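# Stack loose wooden strips onto their matching colour rows

## Task

Each loose wooden strip lying between the two rows must end up resting on the row that has the same colour as it, lying flat and lined up with the strips beneath it, with the grippers no longer holding anything at the end.

## Robot and tools

Robot: two arms, left_arm and right_arm, each with a two-finger gripper and a wrist camera. The names are labels, not image sides. Bases in the scene frame: left_arm at (-0.007, +0.225, 0), right_arm at (-0.044, -0.314, 0), both turned only slightly about z.

Frame: one shared scene frame for every pose you send or read. Origin on the table top midway between the arms, +x points out over the table, +z points up, and left_arm sits on the +y side. Positions are in metres. Quaternions are written w first (qw, qx, qy, qz). A gripper's fingers extend along its own +z axis and close along its own y axis. end_effector_position is the spot between the finger pads, about 1 cm short of the fingertips.

The 16-number row: every command that moves the arms uses one row of 16 numbers covering both arms, even if only one should move. The first 8 are for left_arm, the next 8 for right_arm, each as x, y, z, qw, qx, qy, qz, opening. x, y, z and the quaternion are an absolute target pose for that gripper in the scene frame, not an offset. Opening runs from -1 (closed) to +1 (fully open, 0.094 m apart). A target more than 0.6 m from the arm's last reported position, along any of its gripper's axes, gets the call refused and nothing is sent. On every control step the controller limits each arm to at most 70 mm and 16 degrees away from its measured pose, and favours position over orientation if it cannot manage both. To hold an orientation steady, repeat the same quaternion you sent before rather than copying the reported one, which drifts. To park an arm, resend the full pose from the last result taken before it stopped, plus the opening it should keep.

execute_actions: argument actions is a list holding zero or one item, plus optional pictures (true/false). An empty list sends nothing and returns the state with camera images. An action item has rows (1 to 15 rows, each a 16-number row as above) and steps (8 to 15, default 15); each step lasts 1/30 s, each row covers one step, and the final row repeats if steps exceed rows. A wait item has only steps (up to 300), counted from the previous result, so your thinking time is included. The result of an action is taken 8 steps before it finishes; those last steps run while you write your next reply. The simulation keeps running while you think.

move: target is one 16-number row of absolute poses; speed is the path top speed in m/s, 0.002 to 0.5, default 0.25 (rotation allowed at twice that in rad/s). Both grippers follow straight lines that finish together, lasting 0.5 to 10 s; longer paths are cut off at 10 s. Openings are applied at the start. Paths do not avoid obstacles or the other arm, and grippers can lag, wander or overshoot speed, mostly near full reach. Faster contact hits harder, and a target set deeper past a contact pushes harder. The result adds a move: line with the outcome (done, off_target, moving, held, fault), any limits (paced means the pose was clipped; held means some steps were blocked and the arm may then jump ahead quickly), and each gripper's distance from its target.

wait: seconds from 0 to 10; the scene runs with no new command.

zoom_image: camera (cam_high, cam_low, cam_left_wrist, cam_right_wrist) and region [x0, y0, x1, y1] in pixels of that camera's last full image, origin top-left, at most 504 by 504. Images are 504x504 for cam_high and cam_low, 616x616 for the wrist cameras. The prompt supplied intrinsics K and T_world_to_cam for each camera; fixed cameras may be a couple of degrees and millimetres off, wrist camera poses follow the joint readings.

read_manual: section "licences" only; returns licence texts, moves nothing.

finished_scene: scene is the number of the current scene; ends and grades it, cannot be reversed. Replying without any tool call also ends things.

Reading results: the state line gives each gripper's position and quaternion; printed positions can be a little wrong, more at long reach, and moves tend to stop a centimetre or so low. grip_measured is the measured finger opening on the same -1..1 scale. A "pose unreachable" line means a clearance check altered or blocked an arm's command; HELD marks steps where that happened. A "Hand target" line shows where the controller is currently driving each gripper (only when nothing is pending). FAULT lines report an arm stop; MOTOR HOT warns from 85 °C, and at 100 °C that arm lets go and drops.

Gripping: to hold a strip, command an opening roughly 0.03 below grip_measured; a smaller gap grips more gently. Fingers can press hard at first contact. Thin parts under about 2 mm get less grip force.

Avoid: knocking or placing anything off the table, dropping or slamming strips, pushing hard into the table or rows, and letting the two arms collide or press on each other. Holding loads for a long time heats motors. Occasional outside tugs on a held part or nudges to loose objects may happen, so check the strips' placement before releasing and ending.

Each tool is called after "Request:" by a JSON object that holds its "api" and its "payload", one argument or row to a line.

## Session

Request:
{"api": "execute_actions", "payload": {
  "actions": []
}}

Scene clock: 0.00 s of 6000.00 s.
left_arm: end_effector_position=(+0.8576, +0.6004, +0.1932) grip_measured=+1.000 end_effector_quat_wxyz=(+0.347, +0.240, +0.606, +0.675) | right_arm: end_effector_position=(+0.6980, -0.1581, +0.1247) grip_measured=+1.000 end_effector_quat_wxyz=(-0.113, -0.642, +0.680, -0.336)
Joint positions: left_arm=[ 0.16   2.472  2.049  0.586 -0.371  1.533  0.094] | right_arm=[ 0.249  2.436  2.445 -1.512  0.722 -1.182  0.094]
Joint velocities: left_arm=[-0.005 -0.005 -0.002 -0.002 -0.022 -0.022  0.   ] | right_arm=[-0.015  0.005 -0.007 -0.012 -0.037  0.007  0.   ]
Motor temperatures (°C, as the motors report them): left_arm=[32 32 32 33 33 30] | right_arm=[31 32 31 30 33 29]
Hand target (left_arm): +0.861, +0.602, +0.193; +0.349, +0.237, +0.603, +0.677
Hand target (right_arm): +0.702, -0.157, +0.127; +0.107, +0.640, -0.681, +0.338

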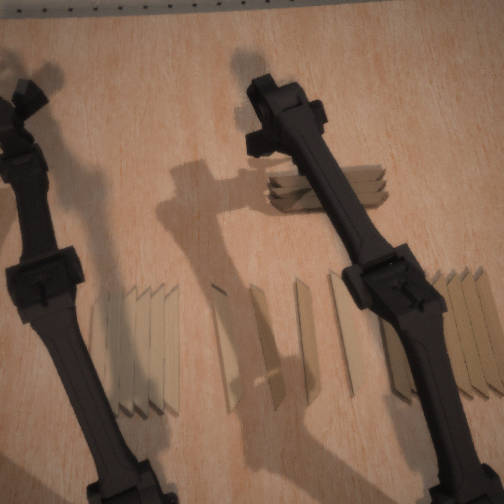

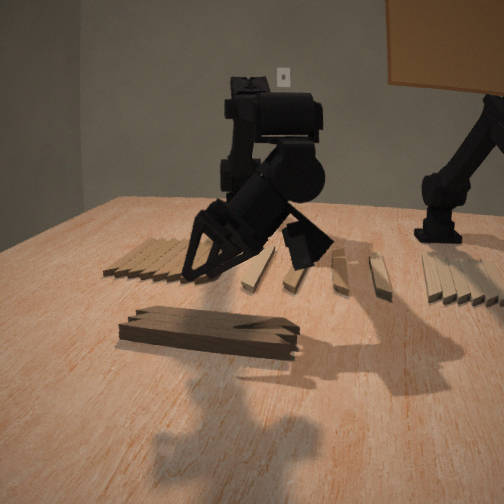

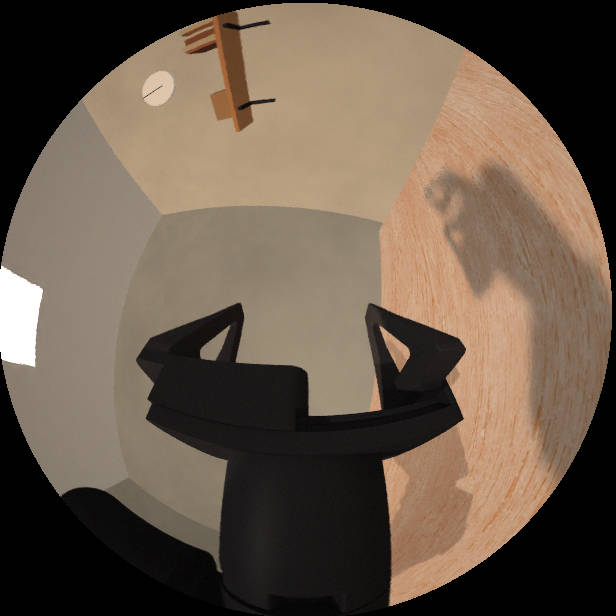

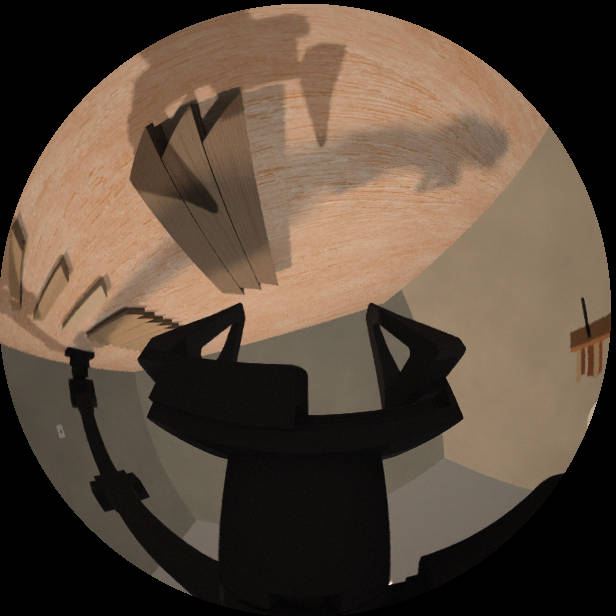

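Request:
{"api": "move", "payload": {
  "target": [0.2,0.55,0.25,0,0,1,0,1,0.2,-0.62,0.28,0,0,1,0,1],
  "speed": 0.3
}}

Request:
{"api": "zoom_image", "payload": {
  "camera": "cam_high",
  "region": [70,250,290,440]
}}

Request:
{"api": "zoom_image", "payload": {
  "camera": "cam_high",
  "region": [284,250,504,440]
}}

Request:
{"api": "zoom_image", "payload": {
  "camera": "cam_low",
  "region": [90,210,504,370]
}}

Scene clock: 4.07 s of 6000.00 s.
left_arm: end_effector_position=(+0.2036, +0.5482, +0.2388) grip_measured=+1.000 end_effector_quat_wxyz=(+0.002, -0.002, +1.000, -0.000) | right_arm: end_effector_position=(+0.1912, -0.6163, +0.2674) grip_measured=+1.000 end_effector_quat_wxyz=(-0.014, +0.007, +1.000, +0.012)
Joint positions: left_arm=[ 0.812  1.348  1.269 -1.49   0.004  0.992  0.094] | right_arm=[-1.013  1.364  1.359 -1.602  0.007 -0.891  0.094]
Joint velocities: left_arm=[ 0.005 -0.015  0.002 -0.002 -0.022 -0.037  0.   ] | right_arm=[-0.005  0.005 -0.017 -0.007 -0.037 -0.066  0.   ]
Motor temperatures (°C, as the motors report them): left_arm=[32 33 33 33 33 30] | right_arm=[31 33 32 30 33 29]
Hand target (left_arm): +0.204, +0.545, +0.245; +0.003, +0.006, +1.000, -0.002
Hand target (right_arm): +0.200, -0.625, +0.282; -0.004, -0.001, +1.000, +0.003
Off the commanded pose (left_arm): 0.012 m, 0 deg.
Off the commanded pose (right_arm): 0.016 m, 2 deg.
Kept back: nothing.
move: off_target (left_arm, right_arm)
camera_calibration (this result's frames):
cam_left_wrist: T_world_to_cam=[[-0.00940866, -0.999945, -0.00455915, 0.552639], [-0.810157, 0.00495022, 0.586192, 0.0254155], [-0.586137, 0.00920891, -0.810159, 0.428083], [0, 0, 0, 1]] pos_world=[0.276705, 0.548541, 0.334437]
cam_right_wrist: T_world_to_cam=[[-0.0288182, -0.999496, -0.0133326, -0.609761], [-0.797441, 0.014946, 0.603211, 0.00333491], [-0.602708, 0.0280155, -0.79747, 0.46805], [0, 0, 0, 1]] pos_world=[0.267185, -0.622616, 0.363114]

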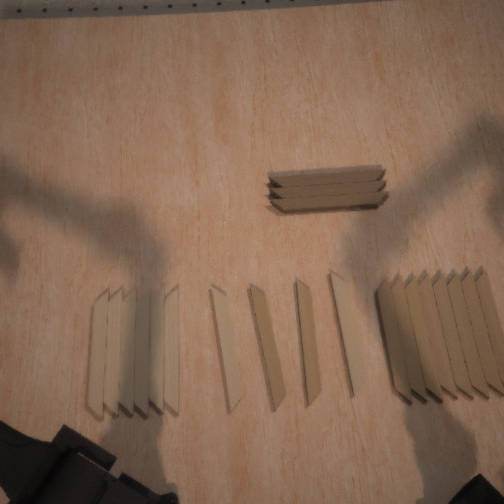

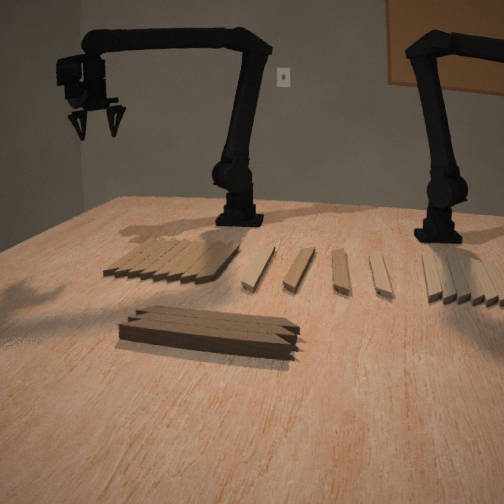

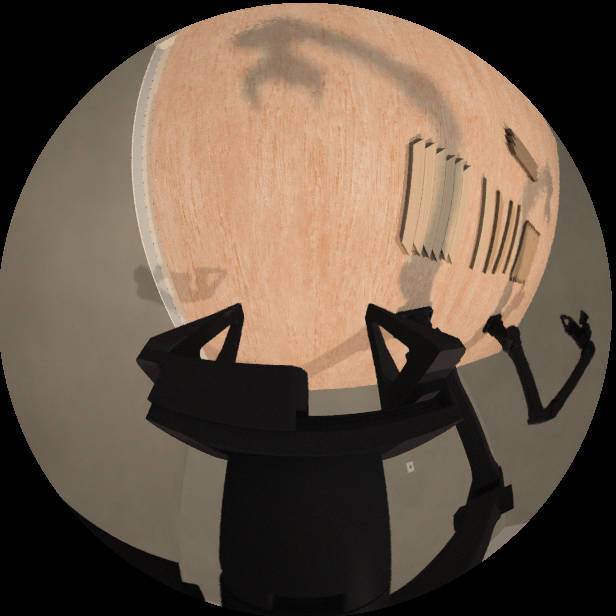

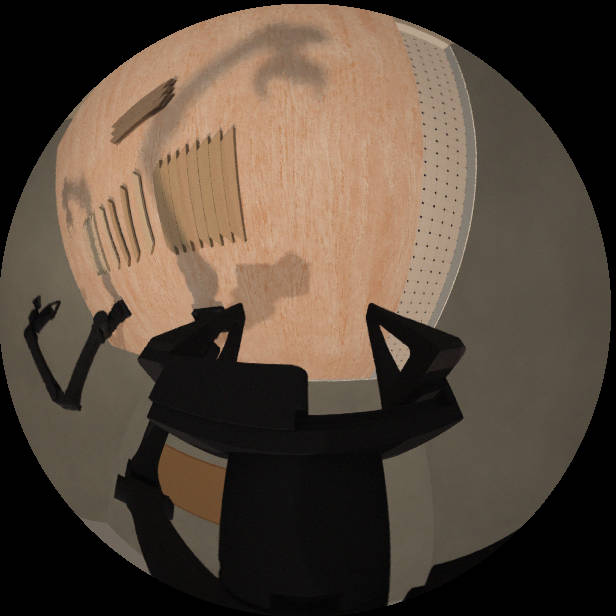

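Region (70, 250, 290, 440) of cam_high's 504x504 image, scaled by 2.291, with more detail than that image has; it fills the top 435 rows of this view, and the rest is white.

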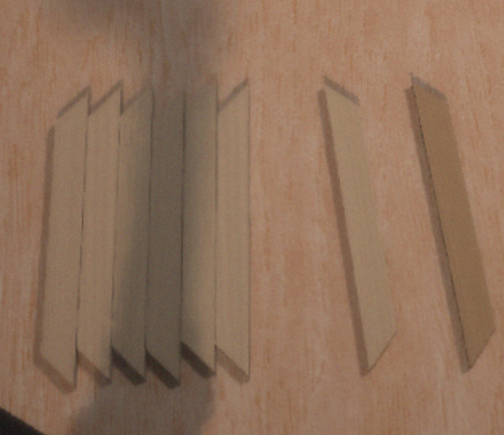

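Region (284, 250, 504, 440) of cam_high's 504x504 image, scaled by 2.291, with more detail than that image has; it fills the top 435 rows of this view, and the rest is white.

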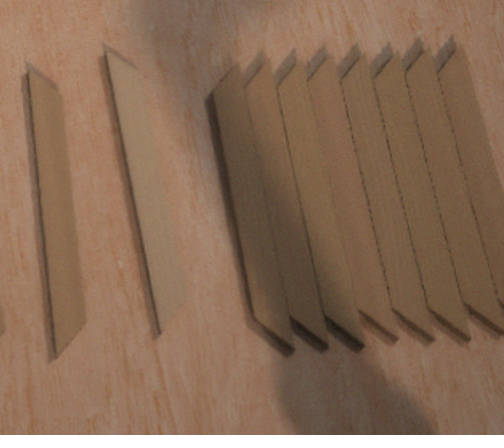

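Region (90, 210, 504, 370) of cam_low's 504x504 image, scaled by 1.217, with more detail than that image has; it fills the top 195 rows of this view, and the rest is white.

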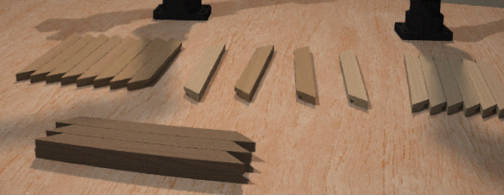

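Request:
{"api": "move", "payload": {
  "target": [0.355,0.053,0.09,0,-0.042,0.999,0,0.2,0.357,-0.113,0.09,0,0.013,1,0,0.2],
  "speed": 0.35
}}

Scene clock: 7.87 s of 6000.00 s.
left_arm: end_effector_position=(+0.3447, +0.0510, +0.0786) grip_measured=+0.202 end_effector_quat_wxyz=(-0.023, -0.033, +0.999, -0.009) | right_arm: end_effector_position=(+0.3347, -0.1191, +0.0747) grip_measured=+0.202 end_effector_quat_wxyz=(-0.018, +0.006, +1.000, -0.013)
Joint positions: left_arm=[-0.626  1.514  0.999 -1.088  0.037 -0.509  0.056] | right_arm=[ 0.37   1.607  1.098 -1.106  0.006  0.49   0.056]
Joint velocities: left_arm=[-0.015 -0.024  0.002 -0.007 -0.037  0.022 -0.   ] | right_arm=[ 0.005  0.005  0.027  0.007 -0.037 -0.007 -0.   ]
Motor temperatures (°C, as the motors report them): left_arm=[32 33 34 33 33 30] | right_arm=[31 33 33 30 33 29]
Hand target (left_arm): +0.366, +0.044, +0.090; +0.000, -0.042, +0.999, -0.019
Hand target (right_arm): +0.355, -0.110, +0.090; +0.007, +0.013, +1.000, -0.002
Off the commanded pose (left_arm): 0.015 m, 3 deg.
Off the commanded pose (right_arm): 0.028 m, 3 deg.
Kept back: nothing.
move: off_target (left_arm, right_arm)
camera_calibration (this result's frames):
cam_left_wrist: T_world_to_cam=[[0.053872, -0.998474, 0.0121804, 0.0328458], [-0.779003, -0.0343931, 0.626076, 0.224308], [-0.624702, -0.0432165, -0.779667, 0.399095], [0, 0, 0, 1]] pos_world=[0.422283, 0.0577579, 0.170327]
cam_right_wrist: T_world_to_cam=[[-0.0259944, -0.998982, 0.0368743, -0.115837], [-0.792152, 0.0430845, 0.608802, 0.227724], [-0.60977, -0.0133846, -0.792465, 0.383951], [0, 0, 0, 1]] pos_world=[0.411503, -0.120391, 0.1699]

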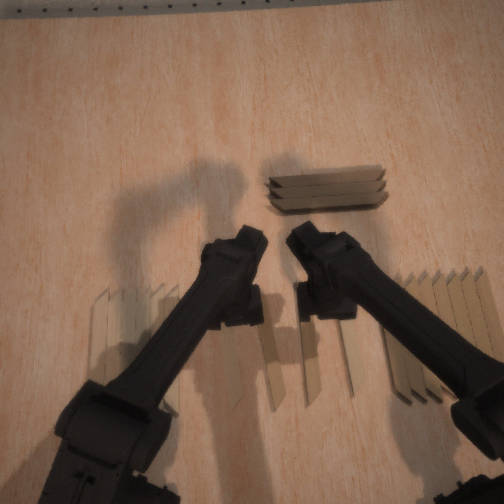

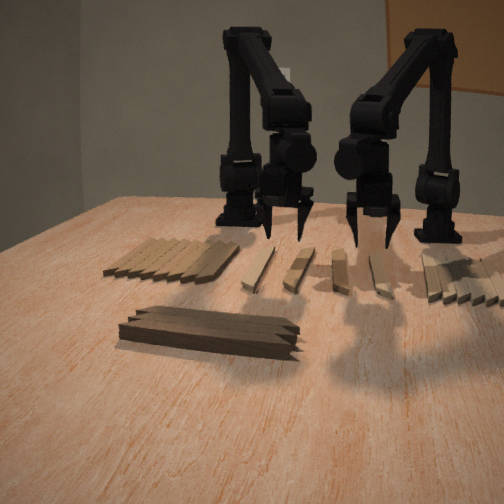

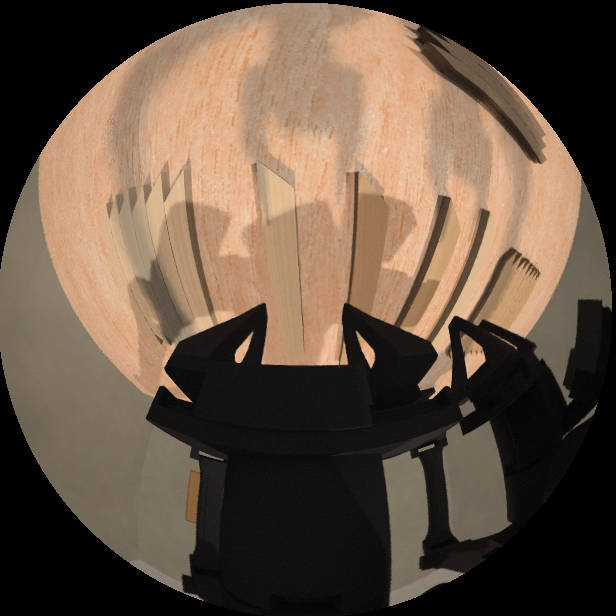

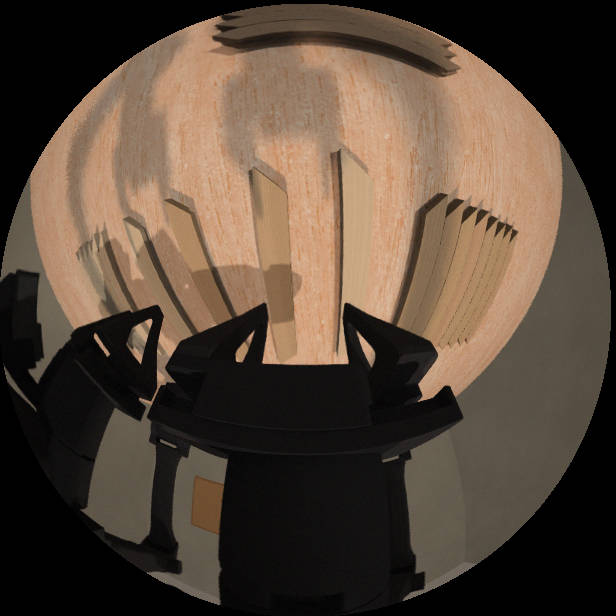

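Request:
{"api": "move", "payload": {
  "target": [0.36,0.071,0.05,0,-0.05,0.999,0,0.2,0.362,-0.092,0.05,0,0.005,1,0,0.2],
  "speed": 0.1
}}

Scene clock: 9.23 s of 6000.00 s.
left_arm: end_effector_position=(+0.3596, +0.0689, +0.0591) grip_measured=+0.202 end_effector_quat_wxyz=(+0.002, -0.052, +0.999, -0.002) | right_arm: end_effector_position=(+0.3440, -0.1086, +0.0389) grip_measured=+0.202 end_effector_quat_wxyz=(-0.021, +0.006, +1.000, -0.014)
Joint positions: left_arm=[-0.585  1.535  0.963 -0.995  0.001 -0.506  0.056] | right_arm=[ 0.38   1.692  1.098 -1.028  0.004  0.5    0.056]
Joint velocities: left_arm=[ 0.005 -0.015 -0.017 -0.002 -0.051 -0.022 -0.001] | right_arm=[ 0.005 -0.024 -0.007 -0.012 -0.007 -0.022 -0.001]
Motor temperatures (°C, as the motors report them): left_arm=[32 33 34 33 33 30] | right_arm=[31 33 33 30 33 29]
Hand target (left_arm): +0.360, +0.072, +0.050; +0.000, -0.050, +0.999, +0.001
Hand target (right_arm): +0.361, -0.092, +0.050; +0.000, +0.005, +1.000, +0.000
Off the commanded pose (left_arm): 0.009 m, 0 deg.
Off the commanded pose (right_arm): 0.027 m, 3 deg.
Kept back: nothing.
move: off_target (right_arm)
camera_calibration (this result's frames):
cam_left_wrist: T_world_to_cam=[[0.0911656, -0.995835, -0.00124741, 0.0373475], [-0.806469, -0.0745645, 0.586556, 0.263654], [-0.584206, -0.0524677, -0.809908, 0.381791], [0, 0, 0, 1]] pos_world=[0.432269, 0.0768829, 0.154615]
cam_right_wrist: T_world_to_cam=[[-0.025478, -0.998943, 0.0382539, -0.104005], [-0.788378, 0.0436066, 0.613644, 0.254926], [-0.614663, -0.0145241, -0.788656, 0.362829], [0, 0, 0, 1]] pos_world=[0.421345, -0.109742, 0.133692]

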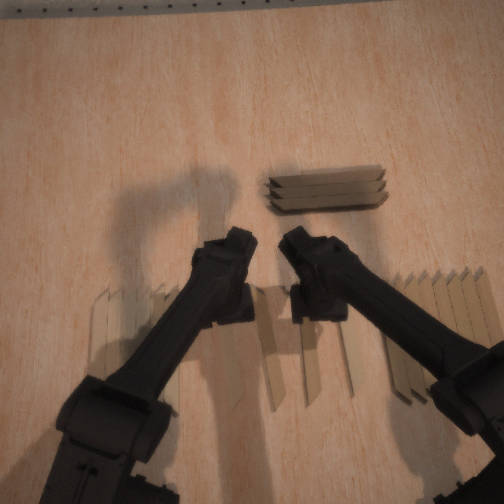

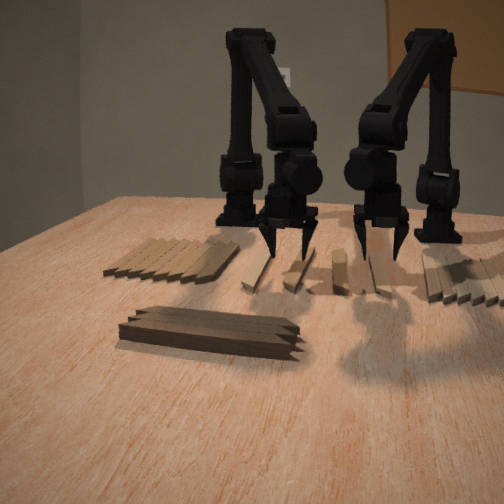

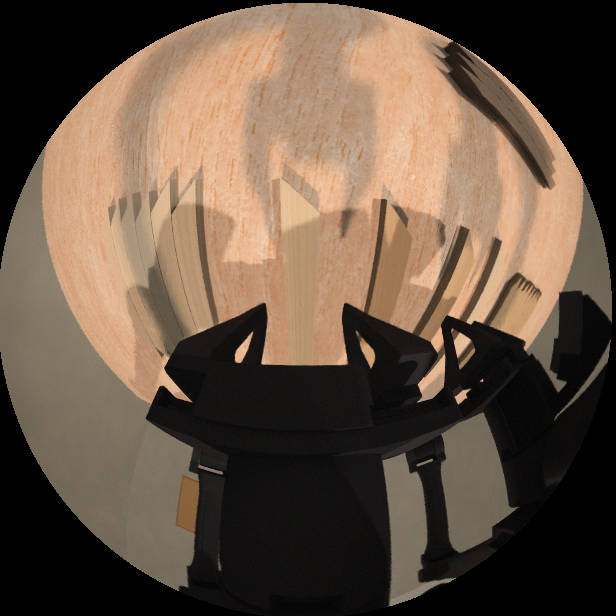

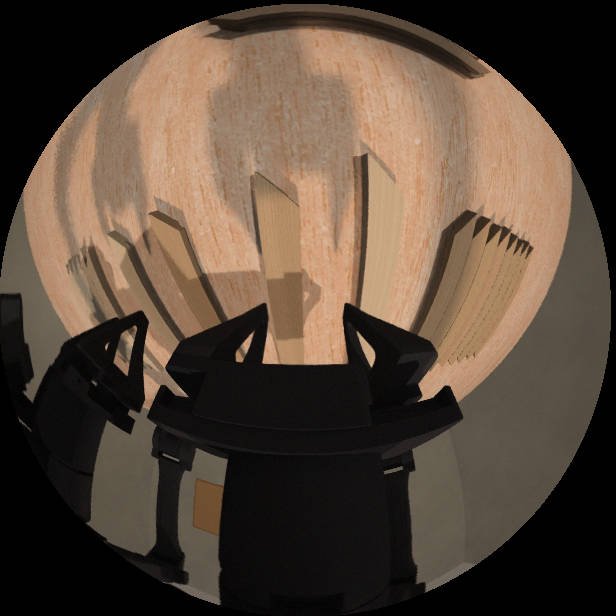

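Request:
{"api": "move", "payload": {
  "target": [0.315,0.069,0.045,0,-0.05,0.999,0,0.2,0.302,-0.082,0.055,0,0.005,1,0,0.2],
  "speed": 0.15
}}

Scene clock: 10.43 s of 6000.00 s.
left_arm: end_effector_position=(+0.3142, +0.0701, +0.0455) grip_measured=+0.202 end_effector_quat_wxyz=(-0.008, -0.047, +0.999, +0.004) | right_arm: end_effector_position=(+0.3057, -0.0824, +0.0604) grip_measured=+0.202 end_effector_quat_wxyz=(+0.002, +0.001, +1.000, -0.000)
Joint positions: left_arm=[-0.631  1.469  0.846 -0.966  0.001 -0.542  0.056] | right_arm=[ 0.478  1.584  1.027 -1.011  0.003  0.587  0.056]
Joint velocities: left_arm=[ 0.005  0.015  0.007 -0.002  0.051 -0.007 -0.001] | right_arm=[-0.005 -0.015  0.002 -0.002 -0.007 -0.007 -0.001]
Motor temperatures (°C, as the motors report them): left_arm=[32 33 34 33 33 30] | right_arm=[31 33 33 30 33 29]
Hand target (left_arm): +0.315, +0.068, +0.045; -0.001, -0.050, +0.999, -0.001
Hand target (right_arm): +0.302, -0.082, +0.055; +0.000, +0.005, +1.000, -0.000
Off the commanded pose (left_arm): 0.001 m, 1 deg.
Off the commanded pose (right_arm): 0.007 m, 1 deg.
Kept back: nothing.
move: done
camera_calibration (this result's frames):
cam_left_wrist: T_world_to_cam=[[0.0811414, -0.996622, -0.0126649, 0.0464245], [-0.794828, -0.0723686, 0.602504, 0.230576], [-0.601386, -0.0388217, -0.798015, 0.34821], [0, 0, 0, 1]] pos_world=[0.38891, 0.0764722, 0.139542]
cam_right_wrist: T_world_to_cam=[[-0.0163575, -0.999809, 0.0106783, -0.0807834], [-0.816439, 0.0195211, 0.577101, 0.219279], [-0.5772, 0.000721709, -0.816603, 0.348135], [0, 0, 0, 1]] pos_world=[0.37865, -0.0852998, 0.158604]

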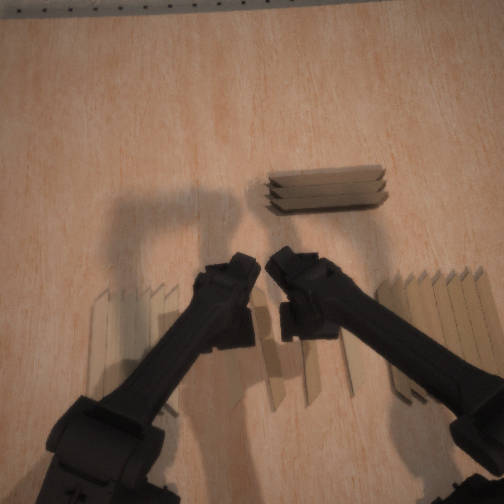

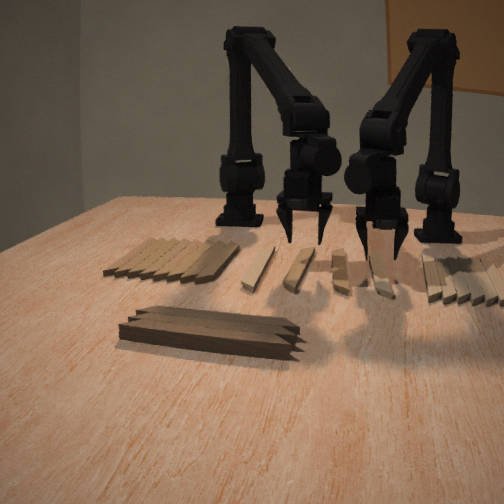

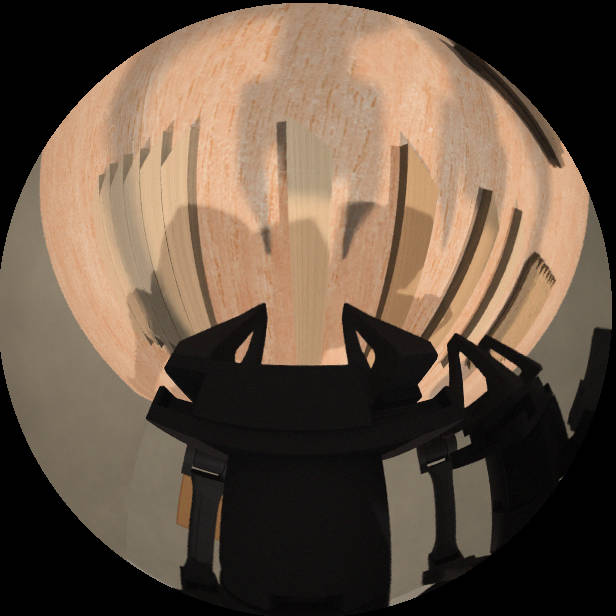

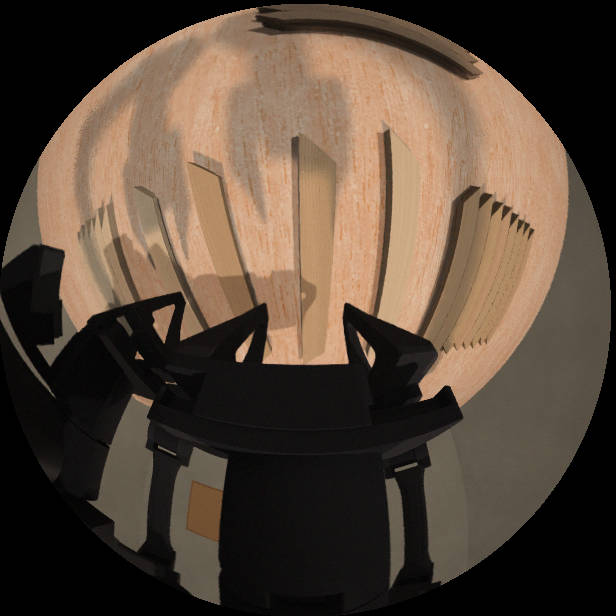

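Request:
{"api": "move", "payload": {
  "target": [0.315,0.066,0.02,0,-0.045,0.999,0,0.2,0.302,-0.094,0.02,0,0.005,1,0,0.2],
  "speed": 0.08
}}

Request:
{"api": "zoom_image", "payload": {
  "camera": "cam_low",
  "region": [230,190,430,310]
}}

Scene clock: 11.57 s of 6000.00 s.
left_arm: end_effector_position=(+0.3175, +0.0679, +0.0276) grip_measured=+0.202 end_effector_quat_wxyz=(+0.001, -0.047, +0.999, -0.002) | right_arm: end_effector_position=(+0.3007, -0.0887, +0.0274) grip_measured=+0.202 end_effector_quat_wxyz=(+0.004, +0.004, +1.000, +0.001)
Joint positions: left_arm=[-0.633  1.499  0.82  -0.889  0.001 -0.543  0.056] | right_arm=[ 0.472  1.617  0.962 -0.91   0.003  0.588  0.056]
Joint velocities: left_arm=[-0.005 -0.005 -0.002 -0.002 -0.007 -0.007  0.   ] | right_arm=[-0.024  0.005 -0.002  0.002 -0.081  0.007 -0.001]
Motor temperatures (°C, as the motors report them): left_arm=[32 33 34 33 33 30] | right_arm=[31 33 33 30 33 29]
Hand target (left_arm): +0.315, +0.066, +0.020; -0.000, -0.045, +0.999, +0.000
Hand target (right_arm): +0.301, -0.094, +0.021; +0.000, +0.005, +1.000, +0.000
Off the commanded pose (left_arm): 0.008 m, 0 deg.
Off the commanded pose (right_arm): 0.009 m, 0 deg.
Kept back: nothing.
move: done
camera_calibration (this result's frames):
cam_left_wrist: T_world_to_cam=[[0.0809019, -0.996721, -0.00168706, 0.0435107], [-0.806514, -0.0664575, 0.587468, 0.247557], [-0.585654, -0.0461667, -0.809245, 0.331661], [0, 0, 0, 1]] pos_world=[0.390376, 0.0751316, 0.123037]
cam_right_wrist: T_world_to_cam=[[-0.0228742, -0.999704, 0.00829858, -0.084827], [-0.818317, 0.0234911, 0.574287, 0.235344], [-0.574312, 0.00634552, -0.818612, 0.317973], [0, 0, 0, 1]] pos_world=[0.373262, -0.092348, 0.125845]

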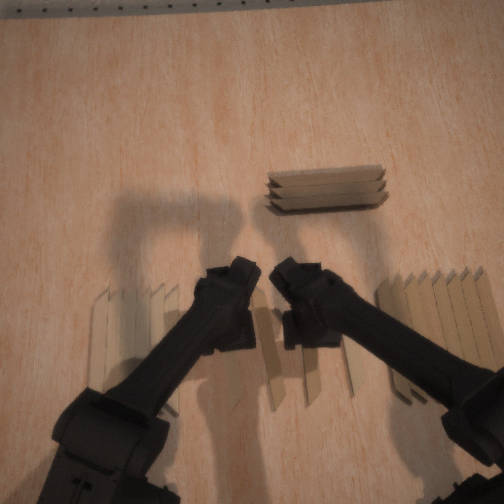

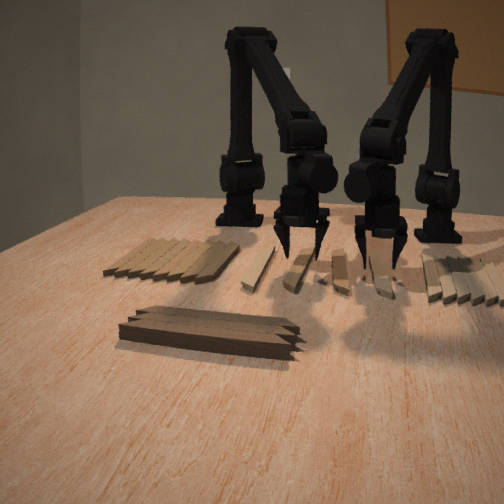

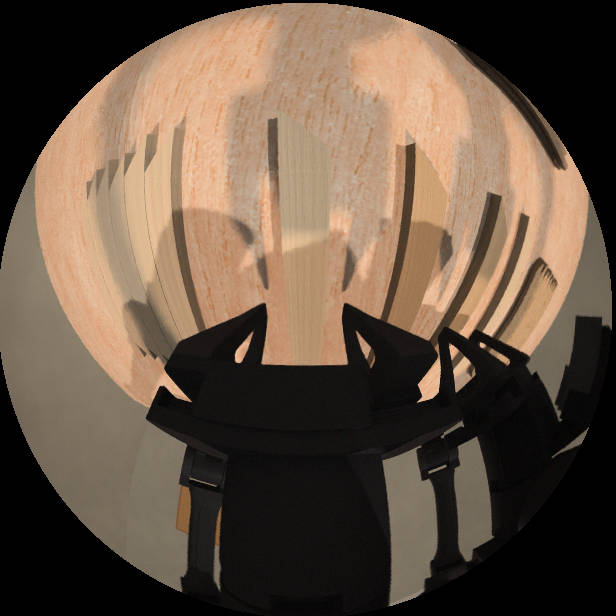

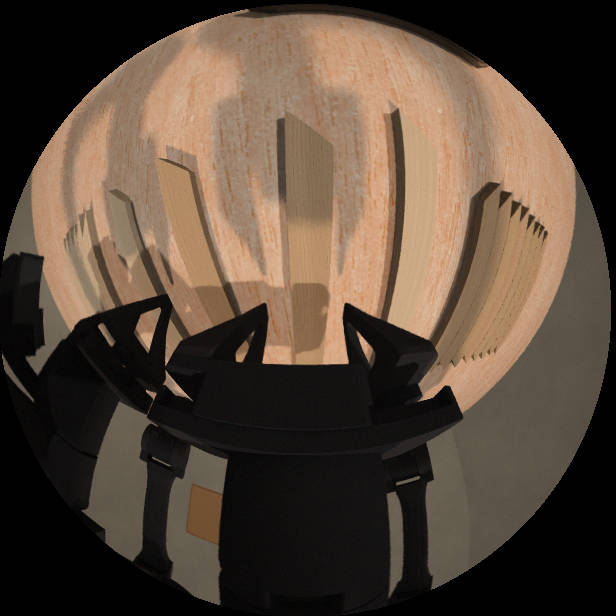

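Region (230, 190, 430, 310) of cam_low's 504x504 image, scaled by 2.520, with more detail than that image has; it fills the top 302 rows of this view, and the rest is white.

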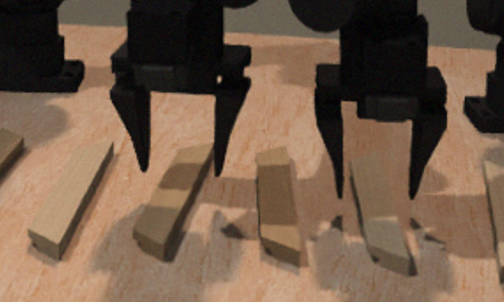

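Request:
{"api": "move", "payload": {
  "target": [0.315,0.066,0.008,0,-0.05,0.999,0,0.2,0.302,-0.096,0.003,0,0.005,1,0,0.2],
  "speed": 0.05
}}

Request:
{"api": "zoom_image", "payload": {
  "camera": "cam_low",
  "region": [230,190,430,310]
}}

Scene clock: 12.90 s of 6000.00 s.
left_arm: end_effector_position=(+0.3178, +0.0678, +0.0158) grip_measured=+0.202 end_effector_quat_wxyz=(+0.002, -0.049, +0.999, -0.002) | right_arm: end_effector_position=(+0.3012, -0.0901, +0.0106) grip_measured=+0.202 end_effector_quat_wxyz=(+0.004, +0.004, +1.000, +0.001)
Joint positions: left_arm=[-0.633  1.522  0.807 -0.851  0.001 -0.548  0.056] | right_arm=[ 0.468  1.646  0.944 -0.861  0.003  0.583  0.056]
Joint velocities: left_arm=[ 0.005 -0.005 -0.012 -0.007  0.081 -0.022 -0.   ] | right_arm=[ 0.005 -0.005  0.002  0.007 -0.081 -0.022  0.   ]
Motor temperatures (°C, as the motors report them): left_arm=[32 33 34 33 33 30] | right_arm=[31 33 33 30 33 29]
Hand target (left_arm): +0.315, +0.066, +0.008; +0.000, -0.050, +0.999, -0.000
Hand target (right_arm): +0.301, -0.096, +0.003; -0.000, +0.005, +1.000, -0.000
Off the commanded pose (left_arm): 0.008 m, 0 deg.
Off the commanded pose (right_arm): 0.010 m, 1 deg.
Kept back: nothing.
move: done
camera_calibration (this result's frames):
cam_left_wrist: T_world_to_cam=[[0.0854651, -0.996341, -0.00109173, 0.0418322], [-0.806798, -0.0698492, 0.586684, 0.255057], [-0.584613, -0.0492602, -0.809816, 0.322178], [0, 0, 0, 1]] pos_world=[0.390554, 0.0753652, 0.111313]
cam_right_wrist: T_world_to_cam=[[-0.0221193, -0.999726, 0.00768351, -0.0862493], [-0.818889, 0.022526, 0.57351, 0.245547], [-0.573526, 0.00639373, -0.819162, 0.304288], [0, 0, 0, 1]] pos_world=[0.373685, -0.0937024, 0.1091]

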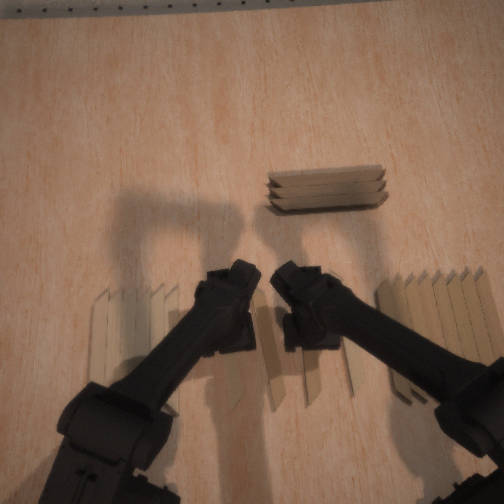

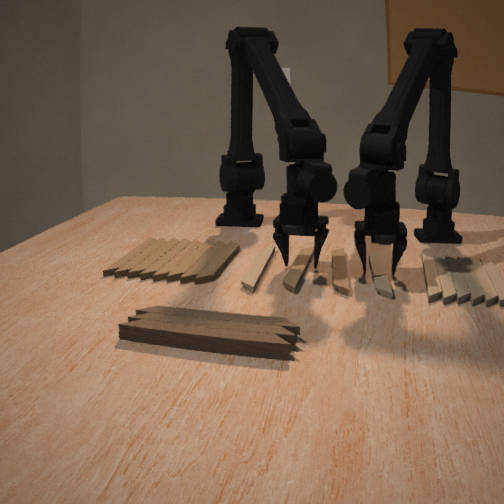

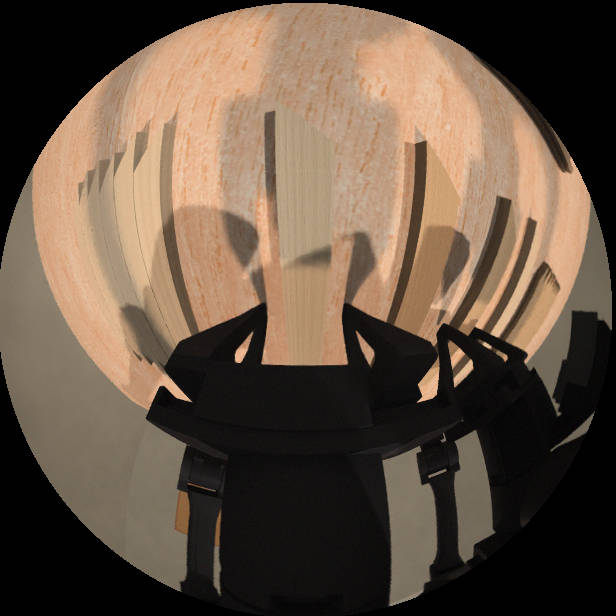

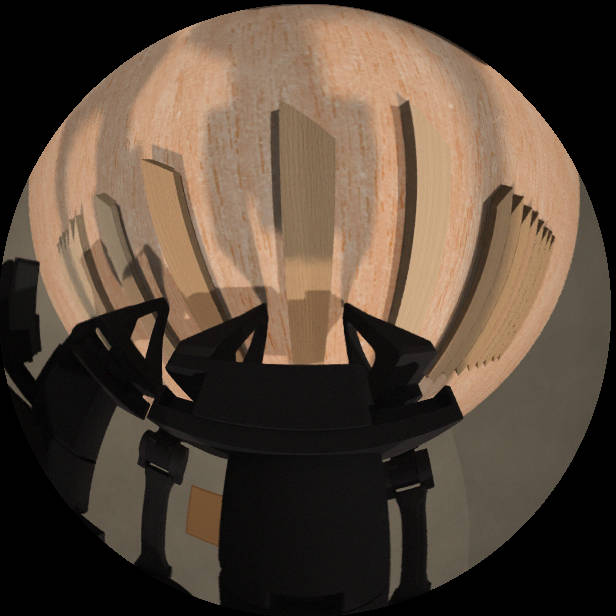

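Region (230, 190, 430, 310) of cam_low's 504x504 image, scaled by 2.520, with more detail than that image has; it fills the top 302 rows of this view, and the rest is white.

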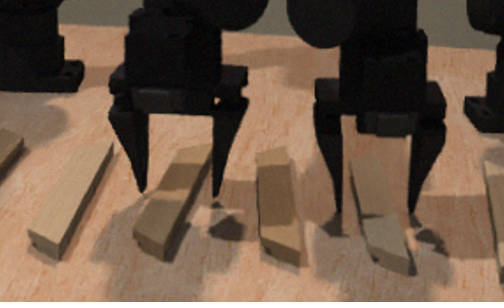

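Request:
{"api": "move", "payload": {
  "target": [0.315,0.066,0.008,0,-0.05,0.999,0,0.2,0.302,-0.096,-0.002,0,0.005,1,0,0.2],
  "speed": 0.05
}}

Request:
{"api": "move", "payload": {
  "target": [0.315,0.066,0.008,0,-0.05,0.999,0,-0.5,0.302,-0.096,-0.002,0,0.005,1,0,-0.5]
}}

Request:
{"api": "zoom_image", "payload": {
  "camera": "cam_low",
  "region": [230,190,430,310]
}}

Scene clock: 14.93 s of 6000.00 s.
left_arm: end_effector_position=(+0.3178, +0.0678, +0.0158) grip_measured=+0.202 end_effector_quat_wxyz=(+0.002, -0.050, +0.999, -0.002) | right_arm: end_effector_position=(+0.3036, -0.0885, +0.0090) grip_measured=+0.202 end_effector_quat_wxyz=(+0.008, +0.003, +1.000, +0.004)
Joint positions: left_arm=[-0.633  1.522  0.807 -0.851  0.001 -0.548  0.056] | right_arm=[ 0.468  1.65   0.944 -0.848  0.003  0.583  0.056]
Joint velocities: left_arm=[-0.005  0.005 -0.002 -0.002  0.022 -0.051  0.   ] | right_arm=[-0.005  0.005  0.012 -0.017 -0.051 -0.007 -0.001]
Motor temperatures (°C, as the motors report them): left_arm=[32 33 34 33 33 30] | right_arm=[31 33 33 30 33 29]
Hand target (left_arm): +0.315, +0.066, +0.008; -0.000, -0.050, +0.999, -0.000
Hand target (right_arm): +0.302, -0.096, -0.002; -0.000, +0.005, +1.000, +0.000
Off the commanded pose (left_arm): 0.008 m, 0 deg.
Off the commanded pose (right_arm): 0.013 m, 1 deg.
Kept back: nothing.
move: off_target (right_arm)
camera_calibration (this result's frames):
cam_left_wrist: T_world_to_cam=[[0.0858452, -0.996308, -0.00109036, 0.0417092], [-0.806771, -0.0701561, 0.586685, 0.255069], [-0.584595, -0.0494844, -0.809815, 0.322188], [0, 0, 0, 1]] pos_world=[0.390551, 0.0753931, 0.111313]
cam_right_wrist: T_world_to_cam=[[-0.0217772, -0.99976, 0.00253146, -0.0847337], [-0.823276, 0.0193694, 0.56731, 0.249446], [-0.567223, 0.0102703, -0.8235, 0.302769], [0, 0, 0, 1]] pos_world=[0.375255, -0.0926545, 0.108032]

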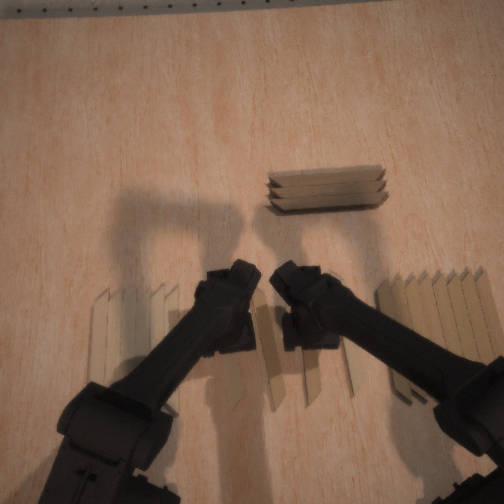

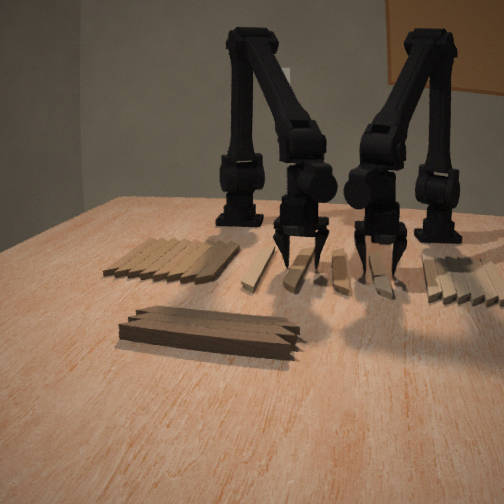

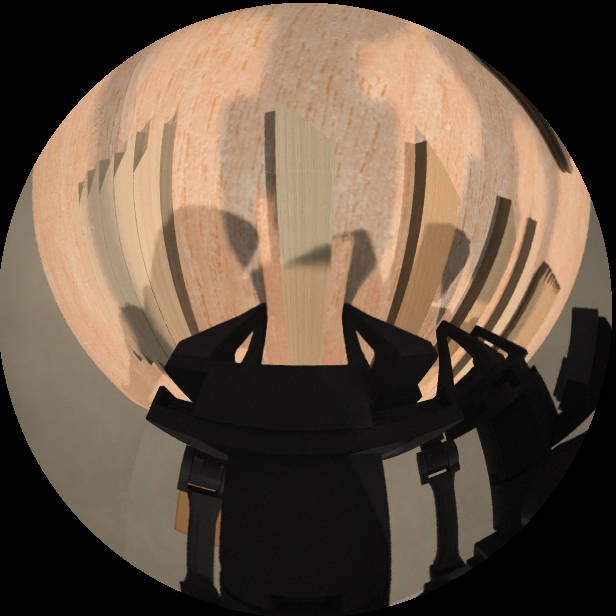

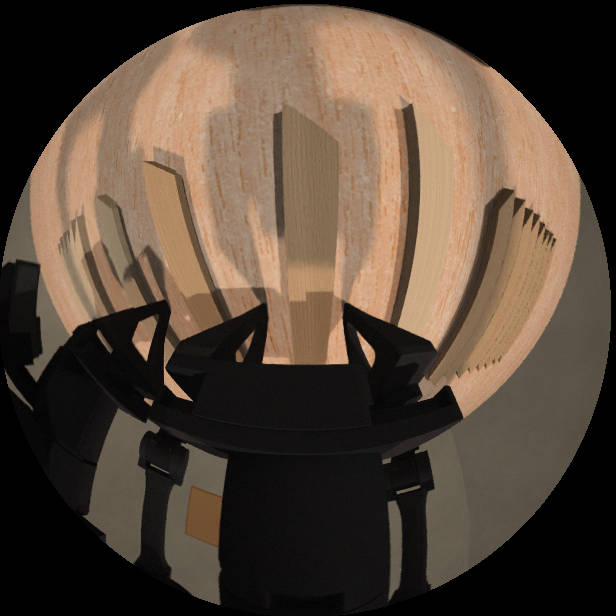

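Scene clock: 15.63 s of 6000.00 s.
left_arm: end_effector_position=(+0.3178, +0.0678, +0.0158) grip_measured=-0.446 end_effector_quat_wxyz=(+0.002, -0.050, +0.999, -0.002) | right_arm: end_effector_position=(+0.3035, -0.0886, +0.0088) grip_measured=-0.454 end_effector_quat_wxyz=(+0.008, +0.003, +1.000, +0.003)
Joint positions: left_arm=[-0.633  1.522  0.807 -0.851  0.001 -0.548  0.026] | right_arm=[ 0.468  1.65   0.944 -0.848  0.003  0.583  0.026]
Joint velocities: left_arm=[-0.005 -0.015  0.002 -0.017 -0.022 -0.066 -0.001] | right_arm=[-0.005 -0.005  0.012  0.007  0.022 -0.022  0.001]
Motor temperatures (°C, as the motors report them): left_arm=[32 33 34 33 33 30] | right_arm=[31 33 33 30 33 29]
Hand target (left_arm): +0.315, +0.066, +0.008; -0.000, -0.050, +0.999, -0.000
Hand target (right_arm): +0.302, -0.096, -0.002; -0.000, +0.005, +1.000, -0.000
Off the commanded pose (left_arm): 0.008 m, 0 deg.
Off the commanded pose (right_arm): 0.013 m, 1 deg.
Kept back: nothing.
move: off_target (right_arm)
camera_calibration (this result's frames):
cam_left_wrist: T_world_to_cam=[[0.0858452, -0.996308, -0.00109036, 0.0417092], [-0.806771, -0.0701561, 0.586685, 0.255069], [-0.584595, -0.0494844, -0.809815, 0.322188], [0, 0, 0, 1]] pos_world=[0.390551, 0.0753931, 0.111313]
cam_right_wrist: T_world_to_cam=[[-0.0217764, -0.999759, 0.00274627, -0.0847615], [-0.823095, 0.0194874, 0.567569, 0.249452], [-0.567486, 0.0100992, -0.823321, 0.302687], [0, 0, 0, 1]] pos_world=[0.375248, -0.0926592, 0.10786]

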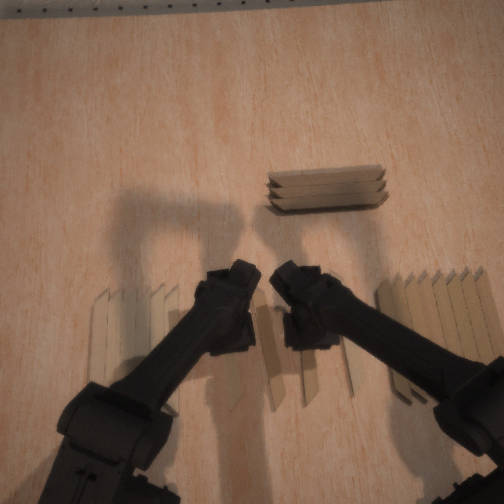

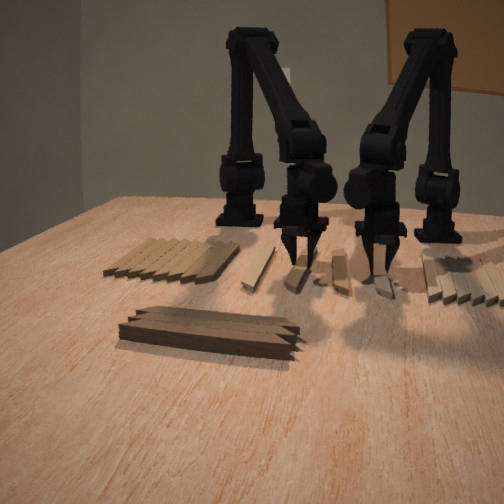

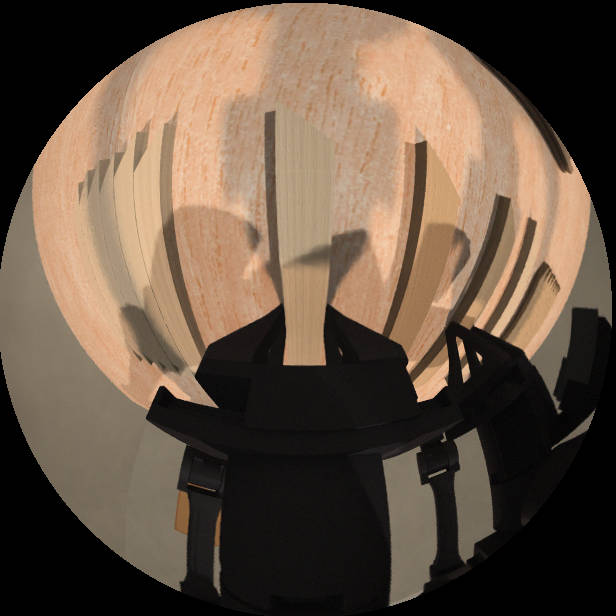

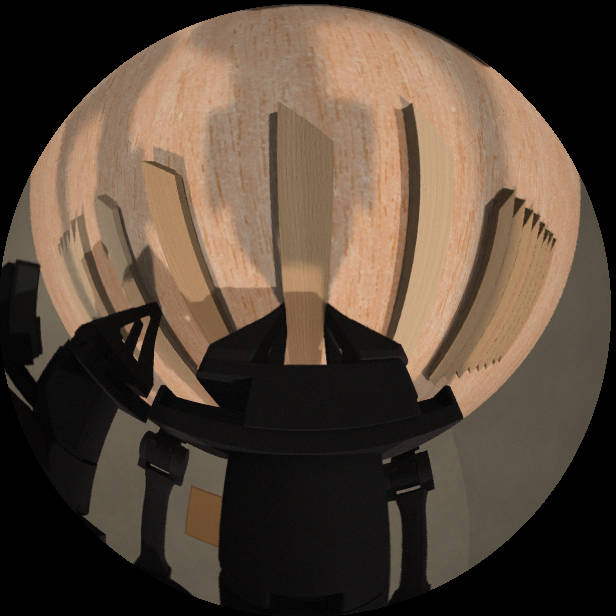

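Region (230, 190, 430, 310) of cam_low's 504x504 image, scaled by 2.520, with more detail than that image has; it fills the top 302 rows of this view, and the rest is white.

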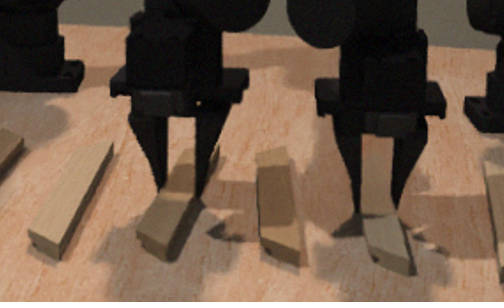

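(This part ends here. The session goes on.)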